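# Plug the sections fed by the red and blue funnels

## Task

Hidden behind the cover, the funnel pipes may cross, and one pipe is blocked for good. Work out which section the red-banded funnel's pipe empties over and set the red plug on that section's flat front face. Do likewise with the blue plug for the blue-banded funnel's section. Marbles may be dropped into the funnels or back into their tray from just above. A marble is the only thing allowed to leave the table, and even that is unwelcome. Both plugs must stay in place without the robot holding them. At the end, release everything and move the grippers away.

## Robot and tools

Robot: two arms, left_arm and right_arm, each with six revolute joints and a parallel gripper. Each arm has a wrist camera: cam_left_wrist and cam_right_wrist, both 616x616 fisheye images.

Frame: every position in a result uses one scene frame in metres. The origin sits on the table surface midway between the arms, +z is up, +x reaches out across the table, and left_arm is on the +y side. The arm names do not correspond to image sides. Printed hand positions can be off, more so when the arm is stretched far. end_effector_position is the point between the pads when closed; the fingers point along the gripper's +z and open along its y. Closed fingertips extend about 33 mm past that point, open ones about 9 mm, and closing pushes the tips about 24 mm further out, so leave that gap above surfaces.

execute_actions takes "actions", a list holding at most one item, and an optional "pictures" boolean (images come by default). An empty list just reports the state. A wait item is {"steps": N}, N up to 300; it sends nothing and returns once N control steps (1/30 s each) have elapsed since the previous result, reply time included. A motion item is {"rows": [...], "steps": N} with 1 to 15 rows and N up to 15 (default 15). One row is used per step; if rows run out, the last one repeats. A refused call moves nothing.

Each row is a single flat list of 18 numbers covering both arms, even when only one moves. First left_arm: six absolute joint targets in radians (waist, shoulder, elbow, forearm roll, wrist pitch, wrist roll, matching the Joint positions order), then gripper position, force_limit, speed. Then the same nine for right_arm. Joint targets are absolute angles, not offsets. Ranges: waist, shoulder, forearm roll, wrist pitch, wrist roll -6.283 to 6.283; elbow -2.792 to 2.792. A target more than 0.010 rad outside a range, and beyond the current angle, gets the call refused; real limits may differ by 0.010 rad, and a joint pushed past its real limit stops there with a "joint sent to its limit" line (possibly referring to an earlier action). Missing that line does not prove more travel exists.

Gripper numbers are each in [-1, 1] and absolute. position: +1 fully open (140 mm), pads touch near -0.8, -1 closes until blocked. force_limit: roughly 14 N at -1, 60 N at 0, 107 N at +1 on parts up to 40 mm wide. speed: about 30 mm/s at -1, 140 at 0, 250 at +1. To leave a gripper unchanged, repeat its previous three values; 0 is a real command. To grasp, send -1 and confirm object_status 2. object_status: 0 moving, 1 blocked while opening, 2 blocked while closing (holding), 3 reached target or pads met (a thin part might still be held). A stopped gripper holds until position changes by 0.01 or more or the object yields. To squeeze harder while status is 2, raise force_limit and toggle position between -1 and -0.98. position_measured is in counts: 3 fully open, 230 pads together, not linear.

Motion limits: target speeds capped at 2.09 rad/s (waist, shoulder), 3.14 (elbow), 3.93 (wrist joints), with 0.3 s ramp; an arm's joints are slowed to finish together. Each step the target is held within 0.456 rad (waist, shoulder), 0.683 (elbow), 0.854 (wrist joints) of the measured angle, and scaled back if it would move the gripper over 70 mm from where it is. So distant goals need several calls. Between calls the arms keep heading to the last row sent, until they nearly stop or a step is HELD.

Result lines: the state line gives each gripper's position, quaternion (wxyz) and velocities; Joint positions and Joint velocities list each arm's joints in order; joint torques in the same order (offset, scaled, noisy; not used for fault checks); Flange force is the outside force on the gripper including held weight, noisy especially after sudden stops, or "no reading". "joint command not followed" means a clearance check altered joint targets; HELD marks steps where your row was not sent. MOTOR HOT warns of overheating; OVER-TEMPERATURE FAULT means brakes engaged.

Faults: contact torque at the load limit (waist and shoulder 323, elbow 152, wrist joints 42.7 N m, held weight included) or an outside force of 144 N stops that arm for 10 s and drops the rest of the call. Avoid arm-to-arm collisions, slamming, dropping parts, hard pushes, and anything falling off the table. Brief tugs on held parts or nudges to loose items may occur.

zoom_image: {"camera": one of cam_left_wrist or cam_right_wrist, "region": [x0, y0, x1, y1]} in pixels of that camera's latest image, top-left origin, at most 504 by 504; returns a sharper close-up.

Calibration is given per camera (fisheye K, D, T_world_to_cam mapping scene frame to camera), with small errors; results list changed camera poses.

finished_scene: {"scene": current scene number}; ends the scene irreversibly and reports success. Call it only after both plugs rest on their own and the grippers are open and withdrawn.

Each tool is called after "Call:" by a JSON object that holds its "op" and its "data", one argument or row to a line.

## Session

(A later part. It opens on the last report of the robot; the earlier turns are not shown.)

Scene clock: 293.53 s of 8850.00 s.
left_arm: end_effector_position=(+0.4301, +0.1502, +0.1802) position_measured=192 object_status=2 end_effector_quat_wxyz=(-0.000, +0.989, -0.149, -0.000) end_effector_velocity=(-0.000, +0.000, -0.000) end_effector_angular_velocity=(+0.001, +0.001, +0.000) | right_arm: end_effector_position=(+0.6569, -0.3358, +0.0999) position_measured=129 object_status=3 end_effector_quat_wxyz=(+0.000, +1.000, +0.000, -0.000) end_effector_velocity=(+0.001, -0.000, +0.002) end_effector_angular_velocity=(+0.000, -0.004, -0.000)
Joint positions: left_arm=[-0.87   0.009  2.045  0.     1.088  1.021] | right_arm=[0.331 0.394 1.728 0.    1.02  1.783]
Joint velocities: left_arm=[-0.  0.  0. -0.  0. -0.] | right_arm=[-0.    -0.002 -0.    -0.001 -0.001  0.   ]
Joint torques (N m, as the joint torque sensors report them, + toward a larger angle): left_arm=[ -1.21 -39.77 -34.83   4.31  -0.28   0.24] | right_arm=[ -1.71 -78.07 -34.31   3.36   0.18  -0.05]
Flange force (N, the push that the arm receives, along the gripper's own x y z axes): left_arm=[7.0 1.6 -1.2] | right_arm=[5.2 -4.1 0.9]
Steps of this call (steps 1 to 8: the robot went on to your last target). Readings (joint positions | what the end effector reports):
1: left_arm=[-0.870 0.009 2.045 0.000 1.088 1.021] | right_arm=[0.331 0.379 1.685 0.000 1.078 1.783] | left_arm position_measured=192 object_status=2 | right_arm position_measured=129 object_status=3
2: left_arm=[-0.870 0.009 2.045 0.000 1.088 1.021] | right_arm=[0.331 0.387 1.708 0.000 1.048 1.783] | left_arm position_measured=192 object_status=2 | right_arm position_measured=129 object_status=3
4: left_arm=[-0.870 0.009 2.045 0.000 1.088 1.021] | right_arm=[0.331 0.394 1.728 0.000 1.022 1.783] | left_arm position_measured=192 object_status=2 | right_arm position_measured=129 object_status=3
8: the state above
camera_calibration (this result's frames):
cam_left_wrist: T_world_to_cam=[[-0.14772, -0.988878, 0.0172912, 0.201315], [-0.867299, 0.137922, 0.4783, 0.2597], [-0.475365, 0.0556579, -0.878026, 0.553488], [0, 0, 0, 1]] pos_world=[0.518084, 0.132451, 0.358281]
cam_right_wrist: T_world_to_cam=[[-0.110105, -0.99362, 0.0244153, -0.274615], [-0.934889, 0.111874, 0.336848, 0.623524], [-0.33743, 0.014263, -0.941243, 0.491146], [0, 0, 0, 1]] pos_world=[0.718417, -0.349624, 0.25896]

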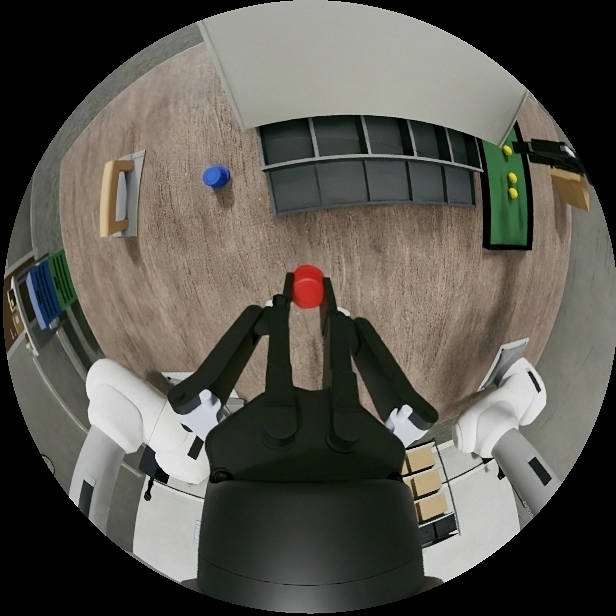

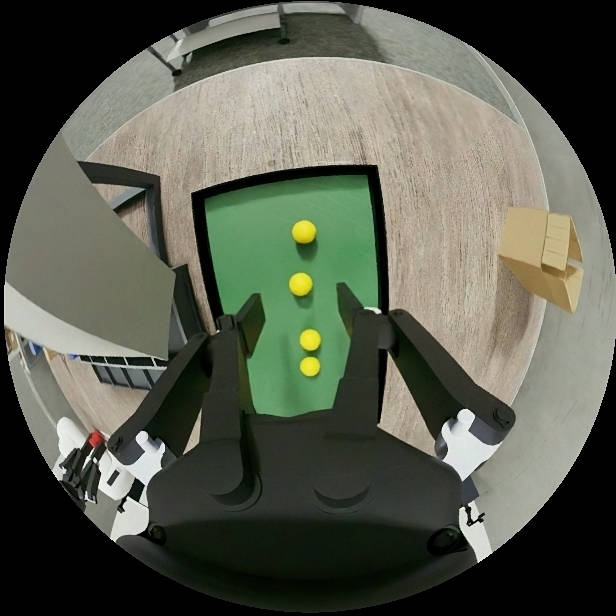

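Call:
{"op": "execute_actions", "data": {
  "actions": [
    {"rows": [[-0.8705,0.0094,2.0447,0,1.0875,1.0213,-1,0.2,-0.3, 0.3306,0.4482,1.7711,0,0.9224,1.7834,0.0,0,0.3]], "steps": 9}
  ],
  "pictures": false
}}

Call:
{"op": "execute_actions", "data": {
  "actions": [
    {"rows": [[-0.8705,0.0094,2.0447,0,1.0875,1.0213,-1,0.2,-0.3, 0.3306,0.4482,1.7711,0,0.9224,1.7834,-1,0,0]], "steps": 12}
  ],
  "pictures": false
}}

Call:
{"op": "execute_actions", "data": {
  "actions": [
    {"rows": [[-0.8705,0.0094,2.0447,0,1.0875,1.0213,-1,0.2,-0.3, 0.3306,0.2543,1.2626,0,1.6247,1.7834,-1,0,0]], "steps": 15}
  ],
  "pictures": false
}}

Call:
{"op": "execute_actions", "data": {
  "actions": [
    {"steps": 9}
  ],
  "pictures": false
}}

Call:
{"op": "execute_actions", "data": {
  "actions": [
    {"rows": [[-0.8705,0.0094,2.0447,0,1.0875,1.0213,-1,0.2,-0.3, 0.4647,0.5031,1.0431,0,1.2454,1.5708,-1,0,0]], "steps": 15}
  ],
  "pictures": false
}}

Call:
{"op": "execute_actions", "data": {
  "actions": [
    {"steps": 5}
  ],
  "pictures": true
}}

Call:
{"op": "execute_actions", "data": {
  "actions": [
    {"rows": [[-0.8705,0.0094,2.0447,0,1.0875,1.0213,-1,0.2,-0.3, 0.4647,0.5031,1.0431,0,1.2454,1.5708,0.0,0,0.3]], "steps": 8}
  ],
  "pictures": false
}}

Call:
{"op": "execute_actions", "data": {
  "actions": [
    {"rows": [[-0.8705,0.0094,2.0447,0,1.0875,1.0213,-1,0.2,-0.3, 0.3007,0.2543,1.2626,0,1.6247,1.7535,0.0,0,0.3]], "steps": 15}
  ],
  "pictures": false
}}

Call:
{"op": "execute_actions", "data": {
  "actions": [
    {"steps": 4}
  ],
  "pictures": false
}}

Call:
{"op": "execute_actions", "data": {
  "actions": [
    {"rows": [[-0.8705,0.0094,2.0447,0,1.0875,1.0213,-1,0.2,-0.3, 0.3007,0.5190,1.6551,0,0.9675,1.7535,0.0,0,0.3]], "steps": 15}
  ],
  "pictures": false
}}

Call:
{"op": "execute_actions", "data": {
  "actions": [
    {"steps": 11}
  ],
  "pictures": true
}}

Call:
{"op": "execute_actions", "data": {
  "actions": [
    {"rows": [[-0.8705,0.0094,2.0447,0,1.0875,1.0213,-1,0.2,-0.3, 0.3007,0.5190,1.6551,0,0.9675,1.7535,-1,0,0]], "steps": 12}
  ],
  "pictures": true
}}

Scene clock: 357.00 s of 8850.00 s.
left_arm: end_effector_position=(+0.4301, +0.1502, +0.1802) position_measured=192 object_status=2 end_effector_quat_wxyz=(-0.000, +0.989, -0.149, -0.000) end_effector_velocity=(-0.001, +0.001, +0.000) end_effector_angular_velocity=(-0.000, +0.000, +0.000) | right_arm: end_effector_position=(+0.6568, -0.3360, +0.0408) position_measured=129 object_status=3 end_effector_quat_wxyz=(+0.000, +1.000, +0.000, -0.000) end_effector_velocity=(+0.001, -0.000, +0.003) end_effector_angular_velocity=(+0.001, -0.005, -0.001)
Joint positions: left_arm=[-0.87   0.009  2.045  0.     1.088  1.021] | right_arm=[ 0.331  0.449  1.771 -0.     0.923  1.783]
Joint velocities: left_arm=[-0.    -0.002  0.001 -0.     0.001  0.   ] | right_arm=[-0.    -0.004  0.     0.    -0.002 -0.   ]
Joint torques (N m, as the joint torque sensors report them, + toward a larger angle): left_arm=[ -0.27 -40.72 -34.71   4.22  -0.2    0.32] | right_arm=[  0.59 -83.04 -33.07   3.37  -0.44   0.08]
Flange force (N, the push that the arm receives, along the gripper's own x y z axes): left_arm=[7.0 3.7 -0.5] | right_arm=[4.9 -1.4 1.3]
Steps of this call (steps 1 to 30: the robot went on to your last target; steps 31 to 90: nothing new was sent; then 60.17 s passed at rest; steps 91 to 99: all 9 steps of this action). Readings (joint positions | what the end effector reports):
91: left_arm=[-0.870 0.009 2.045 0.000 1.088 1.021] | right_arm=[0.331 0.394 1.728 0.000 1.019 1.783] | left_arm position_measured=192 object_status=2 | right_arm position_measured=129 object_status=3
92: left_arm=[-0.870 0.009 2.045 0.000 1.088 1.021] | right_arm=[0.331 0.398 1.731 0.000 1.009 1.783] | left_arm position_measured=192 object_status=2 | right_arm position_measured=129 object_status=3
94: left_arm=[-0.870 0.009 2.045 0.000 1.088 1.021] | right_arm=[0.331 0.428 1.756 -0.000 0.955 1.783] | left_arm position_measured=192 object_status=2 | right_arm position_measured=129 object_status=3
98: left_arm=[-0.870 0.009 2.045 0.000 1.088 1.021] | right_arm=[0.331 0.449 1.771 -0.000 0.923 1.783] | left_arm position_measured=192 object_status=2 | right_arm position_measured=129 object_status=3
99: the state above

Scene clock: 357.40 s of 8850.00 s.
left_arm: end_effector_position=(+0.4301, +0.1502, +0.1802) position_measured=192 object_status=2 end_effector_quat_wxyz=(-0.000, +0.989, -0.149, -0.000) end_effector_velocity=(-0.000, +0.000, +0.000) end_effector_angular_velocity=(-0.001, -0.000, -0.000) | right_arm: end_effector_position=(+0.6570, -0.3359, +0.0411) position_measured=199 object_status=0 end_effector_quat_wxyz=(+0.000, +1.000, +0.000, -0.000) end_effector_velocity=(+0.001, -0.001, +0.001) end_effector_angular_velocity=(+0.001, -0.002, -0.002)
Joint positions: left_arm=[-0.87   0.009  2.045  0.     1.088  1.021] | right_arm=[ 0.331  0.448  1.771 -0.     0.922  1.783]
Joint velocities: left_arm=[-0.    -0.001  0.    -0.     0.     0.   ] | right_arm=[-0.001 -0.001 -0.     0.001 -0.001 -0.   ]
Joint torques (N m, as the joint torque sensors report them, + toward a larger angle): left_arm=[ -1.13 -40.77 -34.39   4.12  -0.31   0.23] | right_arm=[ -0.52 -78.22 -31.85   3.32  -0.04   0.09]
Flange force (N, the push that the arm receives, along the gripper's own x y z axes): left_arm=[8.4 2.0 -1.6] | right_arm=[2.7 -1.1 -1.2]
Steps of this call (steps 1 to 12: all 12 steps of this action). Readings (joint positions | what the end effector reports):
1: left_arm=[-0.870 0.009 2.045 0.000 1.088 1.021] | right_arm=[0.331 0.448 1.771 -0.000 0.922 1.783] | left_arm position_measured=192 object_status=2 | right_arm position_measured=129 object_status=0
2: left_arm=[-0.870 0.009 2.045 0.000 1.088 1.021] | right_arm=[0.331 0.448 1.771 -0.000 0.922 1.783] | left_arm position_measured=192 object_status=2 | right_arm position_measured=133 object_status=0
4: left_arm=[-0.870 0.009 2.045 -0.000 1.088 1.021] | right_arm=[0.331 0.448 1.771 -0.000 0.922 1.783] | left_arm position_measured=192 object_status=2 | right_arm position_measured=149 object_status=0
8: left_arm=[-0.870 0.009 2.045 0.000 1.088 1.021] | right_arm=[0.331 0.448 1.771 -0.000 0.922 1.783] | left_arm position_measured=192 object_status=2 | right_arm position_measured=179 object_status=0
12: the state above

Scene clock: 357.90 s of 8850.00 s.
left_arm: end_effector_position=(+0.4301, +0.1502, +0.1802) position_measured=192 object_status=2 end_effector_quat_wxyz=(-0.000, +0.989, -0.149, -0.000) end_effector_velocity=(-0.000, +0.001, -0.001) end_effector_angular_velocity=(+0.002, +0.001, +0.001) | right_arm: end_effector_position=(+0.6870, -0.3294, +0.3041) position_measured=199 object_status=2 end_effector_quat_wxyz=(-0.000, +1.000, +0.000, +0.000) end_effector_velocity=(-0.056, -0.011, +0.608) end_effector_angular_velocity=(+0.001, -0.003, +0.001)
Joint positions: left_arm=[-0.87   0.009  2.045  0.     1.088  1.021] | right_arm=[0.331 0.321 1.437 0.    1.383 1.783]
Joint velocities: left_arm=[ 0.001 -0.     0.002  0.     0.     0.   ] | right_arm=[ 0.001 -0.278 -0.729  0.     1.004 -0.   ]
Joint torques (N m, as the joint torque sensors report them, + toward a larger angle): left_arm=[ -1.65 -41.38 -35.19   4.18  -0.26   0.26] | right_arm=[ -0.33 -77.77 -37.28   3.94  -0.25   0.1 ]
Flange force (N, the push that the arm receives, along the gripper's own x y z axes): left_arm=[8.8 1.2 0.5] | right_arm=[9.8 -3.5 -3.6]
Steps of this call (steps 1 to 15: all 15 steps of this action). Readings (joint positions | what the end effector reports):
1: left_arm=[-0.870 0.009 2.045 -0.000 1.088 1.021] | right_arm=[0.331 0.448 1.770 -0.000 0.923 1.783] | left_arm position_measured=192 object_status=2 | right_arm position_measured=199 object_status=0
2: left_arm=[-0.870 0.009 2.045 0.000 1.088 1.021] | right_arm=[0.331 0.446 1.764 -0.000 0.933 1.783] | left_arm position_measured=192 object_status=2 | right_arm position_measured=199 object_status=0
4: left_arm=[-0.870 0.009 2.045 0.000 1.088 1.021] | right_arm=[0.331 0.429 1.719 -0.000 0.995 1.783] | left_arm position_measured=192 object_status=2 | right_arm position_measured=199 object_status=2
8: left_arm=[-0.870 0.009 2.045 0.000 1.088 1.021] | right_arm=[0.331 0.388 1.614 0.000 1.140 1.783] | left_arm position_measured=192 object_status=2 | right_arm position_measured=199 object_status=2
15: the state above

Scene clock: 358.20 s of 8850.00 s.
left_arm: end_effector_position=(+0.4301, +0.1502, +0.1802) position_measured=192 object_status=2 end_effector_quat_wxyz=(-0.000, +0.989, -0.149, -0.000) end_effector_velocity=(-0.000, +0.000, +0.000) end_effector_angular_velocity=(-0.000, -0.001, -0.000) | right_arm: end_effector_position=(+0.6572, -0.3358, +0.4508) position_measured=199 object_status=2 end_effector_quat_wxyz=(-0.000, +1.000, +0.000, +0.001) end_effector_velocity=(-0.009, -0.002, -0.000) end_effector_angular_velocity=(-0.006, +0.026, +0.000)
Joint positions: left_arm=[-0.87   0.009  2.045  0.     1.088  1.021] | right_arm=[0.331 0.254 1.262 0.    1.624 1.783]
Joint velocities: left_arm=[-0.    -0.001  0.     0.    -0.    -0.   ] | right_arm=[ 0.     0.    -0.    -0.     0.027  0.   ]
Joint torques (N m, as the joint torque sensors report them, + toward a larger angle): left_arm=[ -1.   -40.62 -34.79   4.2   -0.3    0.3 ] | right_arm=[ -7.38 -25.65 -21.39   1.98  -0.32   0.23]
Flange force (N, the push that the arm receives, along the gripper's own x y z axes): left_arm=[7.2 2.1 -1.0] | right_arm=[2.1 -5.7 0.3]
Steps of this call (steps 1 to 9: the robot went on to your last target). Readings (joint positions | what the end effector reports):
1: left_arm=[-0.870 0.009 2.045 0.000 1.088 1.021] | right_arm=[0.331 0.312 1.413 0.000 1.417 1.783] | left_arm position_measured=192 object_status=2 | right_arm position_measured=199 object_status=2
2: left_arm=[-0.870 0.009 2.045 0.000 1.088 1.021] | right_arm=[0.331 0.302 1.388 0.000 1.451 1.783] | left_arm position_measured=192 object_status=2 | right_arm position_measured=199 object_status=2
4: left_arm=[-0.870 0.009 2.045 0.000 1.088 1.021] | right_arm=[0.331 0.284 1.339 0.000 1.518 1.783] | left_arm position_measured=192 object_status=2 | right_arm position_measured=199 object_status=2
8: left_arm=[-0.870 0.009 2.045 0.000 1.088 1.021] | right_arm=[0.331 0.254 1.264 0.000 1.621 1.783] | left_arm position_measured=192 object_status=2 | right_arm position_measured=199 object_status=2
9: the state above

Scene clock: 358.70 s of 8850.00 s.
left_arm: end_effector_position=(+0.4301, +0.1502, +0.1802) position_measured=192 object_status=2 end_effector_quat_wxyz=(-0.000, +0.989, -0.149, -0.000) end_effector_velocity=(+0.000, -0.000, -0.001) end_effector_angular_velocity=(+0.000, +0.000, -0.001) | right_arm: end_effector_position=(+0.8588, -0.1679, +0.3992) position_measured=199 object_status=2 end_effector_quat_wxyz=(-0.029, +0.973, +0.162, +0.162) end_effector_velocity=(+0.276, +0.308, -0.098) end_effector_angular_velocity=(+0.067, -0.501, +0.508)
Joint positions: left_arm=[-0.87   0.009  2.045  0.     1.088  1.021] | right_arm=[0.458 0.491 1.055 0.    1.265 1.582]
Joint velocities: left_arm=[ 0.     0.001  0.     0.    -0.001  0.   ] | right_arm=[ 0.207  0.391 -0.325 -0.    -0.561 -0.319]
Joint torques (N m, as the joint torque sensors report them, + toward a larger angle): left_arm=[ -0.92 -41.05 -34.47   4.16  -0.23   0.2 ] | right_arm=[ -10.26 -121.11  -44.81    3.95    0.04    0.05]
Flange force (N, the push that the arm receives, along the gripper's own x y z axes): left_arm=[8.9 3.0 -0.4] | right_arm=[10.6 -0.8 1.9]
Steps of this call (steps 1 to 15: all 15 steps of this action). Readings (joint positions | what the end effector reports):
1: left_arm=[-0.870 0.009 2.045 0.000 1.088 1.021] | right_arm=[0.331 0.254 1.262 0.000 1.624 1.783] | left_arm position_measured=192 object_status=2 | right_arm position_measured=199 object_status=2
2: left_arm=[-0.870 0.009 2.045 0.000 1.088 1.021] | right_arm=[0.334 0.259 1.257 0.000 1.616 1.779] | left_arm position_measured=192 object_status=2 | right_arm position_measured=199 object_status=2
4: left_arm=[-0.870 0.009 2.045 0.000 1.088 1.021] | right_arm=[0.351 0.291 1.229 0.000 1.565 1.751] | left_arm position_measured=192 object_status=2 | right_arm position_measured=199 object_status=2
8: left_arm=[-0.870 0.009 2.045 0.000 1.088 1.021] | right_arm=[0.390 0.365 1.165 0.000 1.454 1.689] | left_arm position_measured=192 object_status=2 | right_arm position_measured=199 object_status=2
15: the state above

Scene clock: 358.87 s of 8850.00 s.
left_arm: end_effector_position=(+0.4301, +0.1502, +0.1802) position_measured=192 object_status=2 end_effector_quat_wxyz=(-0.000, +0.989, -0.149, -0.000) end_effector_velocity=(+0.000, -0.000, +0.000) end_effector_angular_velocity=(-0.001, -0.001, +0.000) | right_arm: end_effector_position=(+0.8684, -0.1573, +0.3969) position_measured=199 object_status=2 end_effector_quat_wxyz=(-0.030, +0.970, +0.170, +0.171) end_effector_velocity=(+0.001, -0.001, +0.001) end_effector_angular_velocity=(+0.000, -0.003, -0.000)
Joint positions: left_arm=[-0.87   0.009  2.045  0.     1.088  1.021] | right_arm=[0.465 0.503 1.043 0.    1.246 1.571]
Joint velocities: left_arm=[ 0.    -0.    -0.    -0.    -0.001  0.   ] | right_arm=[-0.001 -0.    -0.    -0.001 -0.002 -0.001]
Joint torques (N m, as the joint torque sensors report them, + toward a larger angle): left_arm=[ -1.4  -40.14 -34.73   4.31  -0.24   0.18] | right_arm=[  -1.68 -101.92  -42.03    4.35   -1.04    0.13]
Flange force (N, the push that the arm receives, along the gripper's own x y z axes): left_arm=[7.6 1.1 -1.2] | right_arm=[16.4 -3.3 0.6]
Steps of this call (steps 1 to 5: the robot went on to your last target). Readings (joint positions | what the end effector reports):
1: left_arm=[-0.870 0.009 2.045 0.000 1.088 1.021] | right_arm=[0.463 0.500 1.047 0.000 1.251 1.574] | left_arm position_measured=192 object_status=2 | right_arm position_measured=199 object_status=2
2: left_arm=[-0.870 0.009 2.045 0.000 1.088 1.021] | right_arm=[0.465 0.503 1.044 0.000 1.247 1.571] | left_arm position_measured=192 object_status=2 | right_arm position_measured=199 object_status=2
4: left_arm=[-0.870 0.009 2.045 0.000 1.088 1.021] | right_arm=[0.465 0.503 1.043 0.000 1.246 1.571] | left_arm position_measured=192 object_status=2 | right_arm position_measured=199 object_status=2
5: the state above
camera_calibration (this result's frames):
cam_left_wrist: T_world_to_cam=[[-0.14772, -0.988878, 0.0172914, 0.201315], [-0.867299, 0.137922, 0.4783, 0.2597], [-0.475365, 0.0556577, -0.878026, 0.553488], [0, 0, 0, 1]] pos_world=[0.518084, 0.132452, 0.358281]
cam_right_wrist: T_world_to_cam=[[0.232526, -0.972471, -0.0152172, -0.359712], [-0.97259, -0.232487, -0.00428553, 0.815204], [0.000629754, 0.0157966, -0.999875, 0.5694], [0, 0, 0, 1]] pos_world=[0.876143, -0.16928, 0.567349]

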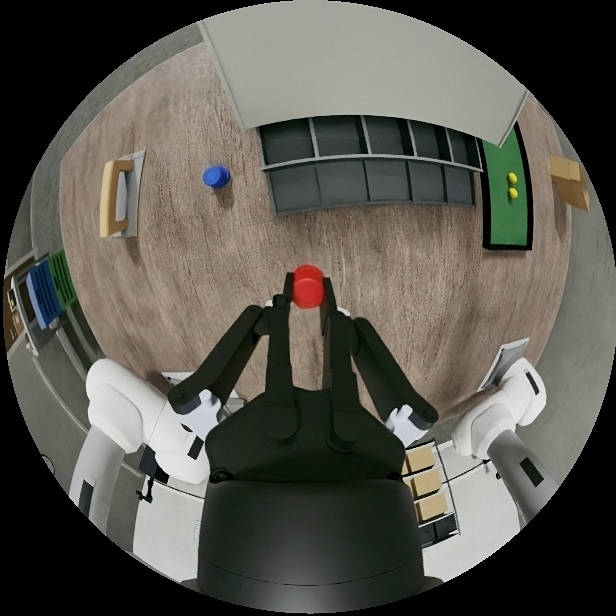

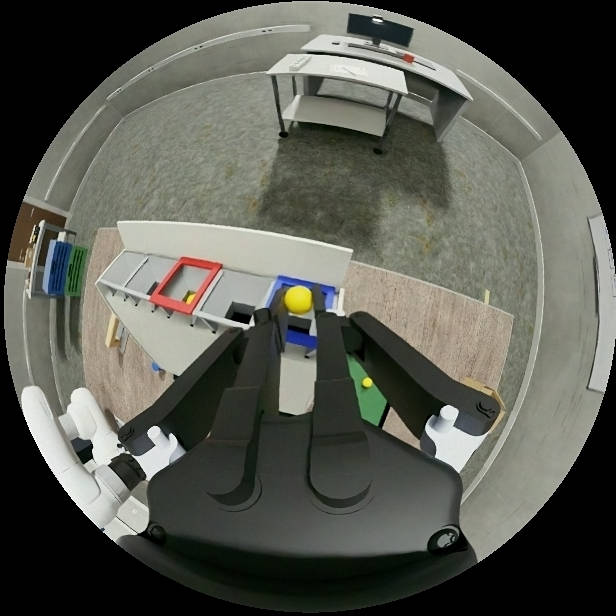

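Scene clock: 359.13 s of 8850.00 s.
left_arm: end_effector_position=(+0.4301, +0.1502, +0.1802) position_measured=192 object_status=2 end_effector_quat_wxyz=(-0.000, +0.989, -0.149, -0.000) end_effector_velocity=(-0.001, +0.001, -0.002) end_effector_angular_velocity=(+0.003, +0.002, -0.000) | right_arm: end_effector_position=(+0.8684, -0.1573, +0.3971) position_measured=137 object_status=0 end_effector_quat_wxyz=(-0.030, +0.970, +0.170, +0.172) end_effector_velocity=(-0.001, +0.002, +0.002) end_effector_angular_velocity=(+0.001, -0.002, +0.002)
Joint positions: left_arm=[-0.87   0.009  2.045  0.     1.088  1.021] | right_arm=[0.465 0.503 1.043 0.    1.245 1.571]
Joint velocities: left_arm=[-0.001  0.002  0.002  0.    -0.001 -0.   ] | right_arm=[ 0.002 -0.002  0.     0.    -0.    -0.   ]
Joint torques (N m, as the joint torque sensors report them, + toward a larger angle): left_arm=[ -0.74 -41.11 -34.83   4.26  -0.3    0.16] | right_arm=[ -1.35 -95.07 -41.08   4.    -0.69   0.17]
Flange force (N, the push that the arm receives, along the gripper's own x y z axes): left_arm=[8.6 3.3 0.5] | right_arm=[8.6 -2.1 0.3]
Steps of this call (steps 1 to 8: all 8 steps of this action). Readings (joint positions | what the end effector reports):
1: left_arm=[-0.870 0.009 2.045 0.000 1.088 1.021] | right_arm=[0.465 0.503 1.043 0.000 1.245 1.571] | left_arm position_measured=192 object_status=2 | right_arm position_measured=199 object_status=0
2: left_arm=[-0.870 0.009 2.045 0.000 1.088 1.021] | right_arm=[0.465 0.503 1.043 0.000 1.245 1.571] | left_arm position_measured=192 object_status=2 | right_arm position_measured=199 object_status=0
4: left_arm=[-0.870 0.009 2.045 0.000 1.088 1.021] | right_arm=[0.465 0.503 1.043 0.000 1.245 1.571] | left_arm position_measured=192 object_status=2 | right_arm position_measured=175 object_status=0
8: the state above

Scene clock: 359.63 s of 8850.00 s.
left_arm: end_effector_position=(+0.4301, +0.1502, +0.1802) position_measured=192 object_status=2 end_effector_quat_wxyz=(-0.000, +0.989, -0.149, -0.000) end_effector_velocity=(-0.000, -0.000, -0.001) end_effector_angular_velocity=(+0.000, -0.000, -0.001) | right_arm: end_effector_position=(+0.6780, -0.3454, +0.4467) position_measured=129 object_status=3 end_effector_quat_wxyz=(-0.002, +1.000, +0.012, +0.012) end_effector_velocity=(-0.387, -0.283, +0.098) end_effector_angular_velocity=(-0.102, +0.559, -0.582)
Joint positions: left_arm=[-0.87   0.009  2.045  0.     1.088  1.021] | right_arm=[0.312 0.271 1.248 0.    1.599 1.741]
Joint velocities: left_arm=[-0.     0.001  0.001  0.    -0.002  0.   ] | right_arm=[-0.277 -0.424  0.365  0.     0.627  0.305]
Joint torques (N m, as the joint torque sensors report them, + toward a larger angle): left_arm=[ -0.62 -40.87 -35.07   4.13  -0.21   0.26] | right_arm=[  9.28 -56.   -37.52   4.58  -0.7    0.2 ]
Flange force (N, the push that the arm receives, along the gripper's own x y z axes): left_arm=[7.3 3.0 0.0] | right_arm=[8.5 1.6 -4.1]
Steps of this call (steps 1 to 15: all 15 steps of this action). Readings (joint positions | what the end effector reports):
1: left_arm=[-0.870 0.009 2.045 0.000 1.088 1.021] | right_arm=[0.465 0.503 1.043 0.000 1.246 1.571] | left_arm position_measured=192 object_status=2 | right_arm position_measured=130 object_status=0
2: left_arm=[-0.870 0.009 2.045 0.000 1.087 1.021] | right_arm=[0.461 0.498 1.048 0.000 1.254 1.574] | left_arm position_measured=192 object_status=2 | right_arm position_measured=129 object_status=0
4: left_arm=[-0.870 0.009 2.045 0.000 1.088 1.021] | right_arm=[0.440 0.466 1.076 0.000 1.303 1.598] | left_arm position_measured=192 object_status=2 | right_arm position_measured=129 object_status=0
8: left_arm=[-0.870 0.009 2.045 0.000 1.088 1.021] | right_arm=[0.393 0.394 1.139 0.000 1.412 1.651] | left_arm position_measured=192 object_status=2 | right_arm position_measured=129 object_status=3
15: the state above

Scene clock: 359.77 s of 8850.00 s.
left_arm: end_effector_position=(+0.4301, +0.1502, +0.1802) position_measured=192 object_status=2 end_effector_quat_wxyz=(-0.000, +0.989, -0.149, -0.000) end_effector_velocity=(-0.000, +0.000, +0.001) end_effector_angular_velocity=(-0.001, -0.001, -0.001) | right_arm: end_effector_position=(+0.6622, -0.3565, +0.4503) position_measured=129 object_status=3 end_effector_quat_wxyz=(-0.000, +1.000, +0.000, +0.000) end_effector_velocity=(-0.003, -0.001, +0.000) end_effector_angular_velocity=(-0.001, +0.007, -0.003)
Joint positions: left_arm=[-0.87   0.009  2.045  0.     1.088  1.021] | right_arm=[0.301 0.254 1.263 0.    1.624 1.753]
Joint velocities: left_arm=[-0.    -0.002 -0.     0.     0.001 -0.   ] | right_arm=[-0.001 -0.001  0.     0.     0.007  0.002]
Joint torques (N m, as the joint torque sensors report them, + toward a larger angle): left_arm=[ -0.99 -39.86 -35.09   4.32  -0.2    0.17] | right_arm=[ -0.64 -78.71 -44.47   4.56  -0.15   0.02]
Flange force (N, the push that the arm receives, along the gripper's own x y z axes): left_arm=[6.0 1.4 -1.2] | right_arm=[5.2 -4.0 -2.6]
Steps of this call (steps 1 to 4: the robot went on to your last target). Readings (joint positions | what the end effector reports):
1: left_arm=[-0.870 0.009 2.045 0.000 1.088 1.021] | right_arm=[0.304 0.259 1.257 0.000 1.616 1.749] | left_arm position_measured=192 object_status=2 | right_arm position_measured=129 object_status=3
2: left_arm=[-0.870 0.009 2.045 0.000 1.088 1.021] | right_arm=[0.301 0.254 1.262 0.000 1.623 1.753] | left_arm position_measured=192 object_status=2 | right_arm position_measured=129 object_status=3
4: the state above

Scene clock: 360.27 s of 8850.00 s.
left_arm: end_effector_position=(+0.4301, +0.1502, +0.1802) position_measured=192 object_status=2 end_effector_quat_wxyz=(-0.000, +0.989, -0.149, -0.000) end_effector_velocity=(+0.000, -0.001, +0.000) end_effector_angular_velocity=(-0.002, -0.001, +0.000) | right_arm: end_effector_position=(+0.7239, -0.3451, +0.1798) position_measured=129 object_status=3 end_effector_quat_wxyz=(+0.000, +1.000, +0.000, -0.000) end_effector_velocity=(+0.021, +0.004, -0.618) end_effector_angular_velocity=(-0.001, +0.006, -0.000)
Joint positions: left_arm=[-0.87   0.009  2.045  0.     1.088  1.021] | right_arm=[ 0.301  0.427  1.519 -0.     1.196  1.753]
Joint velocities: left_arm=[-0.     0.    -0.001 -0.001 -0.001 -0.   ] | right_arm=[-0.     0.401  0.589  0.    -0.984  0.   ]
Joint torques (N m, as the joint torque sensors report them, + toward a larger angle): left_arm=[ -0.53 -40.65 -35.14   4.15  -0.23   0.23] | right_arm=[ -0.72 -85.32 -35.66   3.71   0.33   0.12]
Flange force (N, the push that the arm receives, along the gripper's own x y z axes): left_arm=[6.7 3.0 -0.1] | right_arm=[9.5 -3.3 -0.1]
Steps of this call (steps 1 to 15: all 15 steps of this action). Readings (joint positions | what the end effector reports):
1: left_arm=[-0.870 0.009 2.045 0.000 1.088 1.021] | right_arm=[0.301 0.254 1.263 0.000 1.624 1.753] | left_arm position_measured=192 object_status=2 | right_arm position_measured=129 object_status=3
2: left_arm=[-0.870 0.009 2.045 0.000 1.088 1.021] | right_arm=[0.301 0.258 1.269 0.000 1.614 1.753] | left_arm position_measured=192 object_status=2 | right_arm position_measured=129 object_status=3
4: left_arm=[-0.870 0.009 2.045 0.000 1.088 1.021] | right_arm=[0.301 0.281 1.304 0.000 1.555 1.753] | left_arm position_measured=192 object_status=2 | right_arm position_measured=129 object_status=3
8: left_arm=[-0.870 0.009 2.045 0.000 1.088 1.021] | right_arm=[0.301 0.334 1.381 -0.000 1.426 1.753] | left_arm position_measured=192 object_status=2 | right_arm position_measured=129 object_status=3
15: the state above

Scene clock: 360.63 s of 8850.00 s.
left_arm: end_effector_position=(+0.4301, +0.1502, +0.1802) position_measured=192 object_status=2 end_effector_quat_wxyz=(-0.000, +0.989, -0.149, -0.000) end_effector_velocity=(+0.000, -0.001, +0.000) end_effector_angular_velocity=(-0.002, -0.001, -0.000) | right_arm: end_effector_position=(+0.7149, -0.3468, +0.0409) position_measured=129 object_status=3 end_effector_quat_wxyz=(+0.000, +1.000, +0.000, -0.000) end_effector_velocity=(+0.001, -0.001, +0.002) end_effector_angular_velocity=(+0.001, -0.005, -0.001)
Joint positions: left_arm=[-0.87   0.009  2.045  0.     1.088  1.021] | right_arm=[ 0.301  0.519  1.655 -0.     0.968  1.754]
Joint velocities: left_arm=[-0.    -0.    -0.    -0.    -0.002  0.   ] | right_arm=[-0.001 -0.002  0.    -0.    -0.003  0.   ]
Joint torques (N m, as the joint torque sensors report them, + toward a larger angle): left_arm=[ -0.61 -39.77 -34.89   4.28  -0.18   0.21] | right_arm=[ -1.13 -90.61 -33.46   3.15  -0.01   0.17]
Flange force (N, the push that the arm receives, along the gripper's own x y z axes): left_arm=[6.0 2.4 -1.1] | right_arm=[6.2 -3.4 1.5]
Steps of this call (steps 1 to 11: the robot went on to your last target). Readings (joint positions | what the end effector reports):
1: left_arm=[-0.870 0.009 2.045 0.000 1.088 1.021] | right_arm=[0.301 0.440 1.539 -0.000 1.163 1.753] | left_arm position_measured=192 object_status=2 | right_arm position_measured=129 object_status=3
2: left_arm=[-0.870 0.009 2.045 0.000 1.088 1.021] | right_arm=[0.301 0.454 1.559 -0.000 1.129 1.753] | left_arm position_measured=192 object_status=2 | right_arm position_measured=129 object_status=3
4: left_arm=[-0.870 0.009 2.045 0.000 1.088 1.021] | right_arm=[0.301 0.481 1.599 -0.000 1.061 1.753] | left_arm position_measured=192 object_status=2 | right_arm position_measured=129 object_status=3
8: left_arm=[-0.870 0.009 2.045 0.000 1.088 1.021] | right_arm=[0.301 0.519 1.655 -0.000 0.969 1.753] | left_arm position_measured=192 object_status=2 | right_arm position_measured=129 object_status=3
11: the state above
camera_calibration (this result's frames):
cam_left_wrist: T_world_to_cam=[[-0.14772, -0.988878, 0.0172914, 0.201315], [-0.867299, 0.137922, 0.4783, 0.2597], [-0.475365, 0.0556577, -0.878026, 0.553488], [0, 0, 0, 1]] pos_world=[0.518084, 0.132452, 0.358281]
cam_right_wrist: T_world_to_cam=[[-0.110055, -0.993623, 0.0245291, -0.277756], [-0.934846, 0.111864, 0.336972, 0.698765], [-0.337567, 0.0141547, -0.941195, 0.455328], [0, 0, 0, 1]] pos_world=[0.776372, -0.360596, 0.199901]

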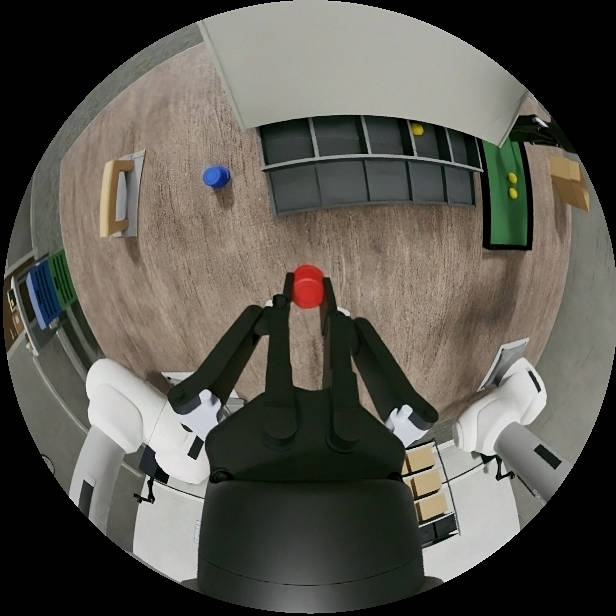

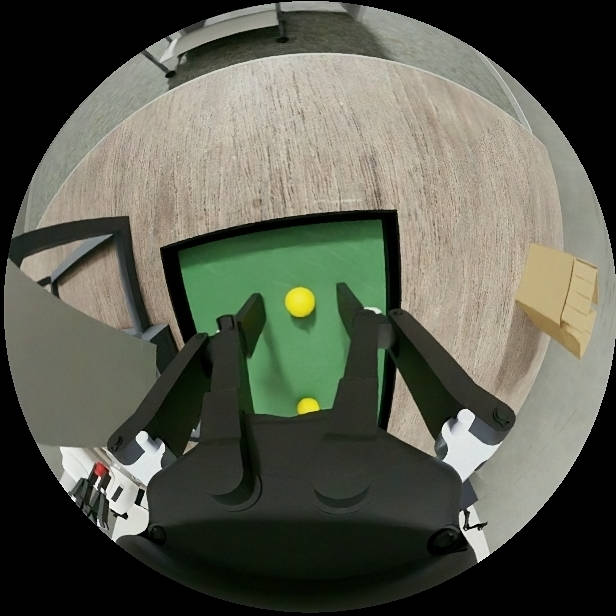

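Scene clock: 361.03 s of 8850.00 s.
left_arm: end_effector_position=(+0.4301, +0.1502, +0.1802) position_measured=192 object_status=2 end_effector_quat_wxyz=(-0.000, +0.989, -0.149, -0.000) end_effector_velocity=(+0.000, -0.001, +0.000) end_effector_angular_velocity=(-0.000, -0.001, -0.001) | right_arm: end_effector_position=(+0.7150, -0.3468, +0.0411) position_measured=199 object_status=0 end_effector_quat_wxyz=(+0.000, +1.000, +0.000, -0.000) end_effector_velocity=(-0.000, +0.001, +0.000) end_effector_angular_velocity=(-0.000, +0.001, +0.001)
Joint positions: left_arm=[-0.87   0.009  2.045  0.     1.088  1.021] | right_arm=[ 0.301  0.519  1.655 -0.     0.967  1.754]
Joint velocities: left_arm=[-0.001  0.    -0.001  0.    -0.    -0.   ] | right_arm=[ 0.001  0.    -0.    -0.     0.001 -0.   ]
Joint torques (N m, as the joint torque sensors report them, + toward a larger angle): left_arm=[ -1.08 -40.66 -34.78   4.14  -0.23   0.24] | right_arm=[ -0.56 -87.53 -32.11   3.22   0.01   0.07]
Flange force (N, the push that the arm receives, along the gripper's own x y z axes): left_arm=[7.6 2.0 -1.3] | right_arm=[7.1 -2.6 0.5]
Steps of this call (steps 1 to 12: all 12 steps of this action). Readings (joint positions | what the end effector reports):
1: left_arm=[-0.870 0.009 2.045 0.000 1.088 1.021] | right_arm=[0.301 0.519 1.655 -0.000 0.968 1.754] | left_arm position_measured=192 object_status=2 | right_arm position_measured=129 object_status=0
2: left_arm=[-0.870 0.009 2.045 0.000 1.088 1.021] | right_arm=[0.301 0.519 1.655 -0.000 0.968 1.754] | left_arm position_measured=192 object_status=2 | right_arm position_measured=133 object_status=0
4: left_arm=[-0.870 0.009 2.045 0.000 1.088 1.021] | right_arm=[0.301 0.519 1.655 -0.000 0.968 1.754] | left_arm position_measured=192 object_status=2 | right_arm position_measured=149 object_status=0
8: left_arm=[-0.870 0.009 2.045 0.000 1.088 1.021] | right_arm=[0.301 0.519 1.655 -0.000 0.967 1.754] | left_arm position_measured=192 object_status=2 | right_arm position_measured=179 object_status=0
12: the state above
camera_calibration (this result's frames):
cam_left_wrist: T_world_to_cam=[[-0.14772, -0.988878, 0.0172911, 0.201315], [-0.867299, 0.137922, 0.4783, 0.2597], [-0.475365, 0.0556579, -0.878026, 0.553487], [0, 0, 0, 1]] pos_world=[0.518084, 0.132452, 0.358281]
cam_right_wrist: T_world_to_cam=[[-0.110067, -0.993625, 0.0243995, -0.277712], [-0.934994, 0.111837, 0.336569, 0.698919], [-0.337152, 0.0142317, -0.941343, 0.455312], [0, 0, 0, 1]] pos_world=[0.776427, -0.360586, 0.200146]

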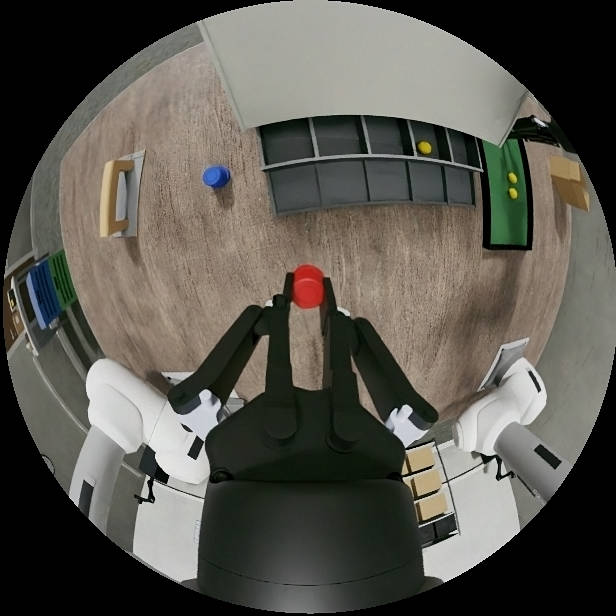

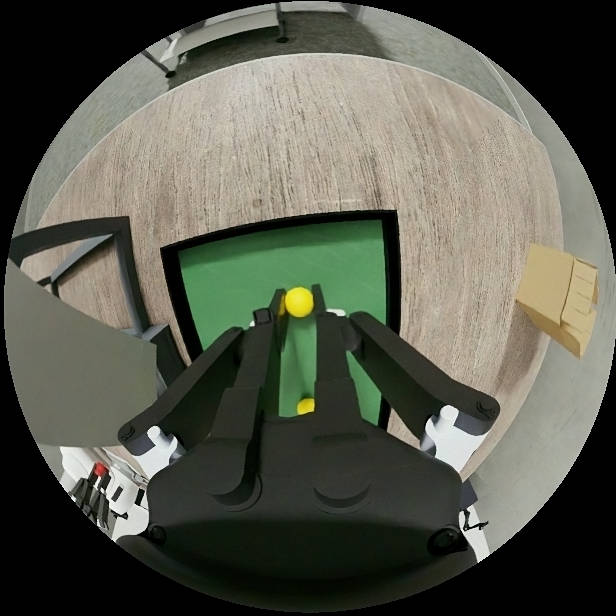

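Call:
{"op": "zoom_image", "data": {
  "camera": "cam_left_wrist",
  "region": [190, 100, 500, 240]
}}

Region (190, 100, 500, 240) of cam_left_wrist's 616x616 image, scaled by 1.626, with more detail than that image has; it fills the top 228 rows of this view, and the rest is white.

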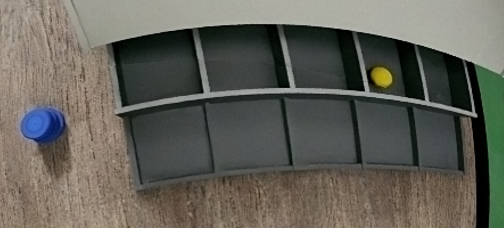

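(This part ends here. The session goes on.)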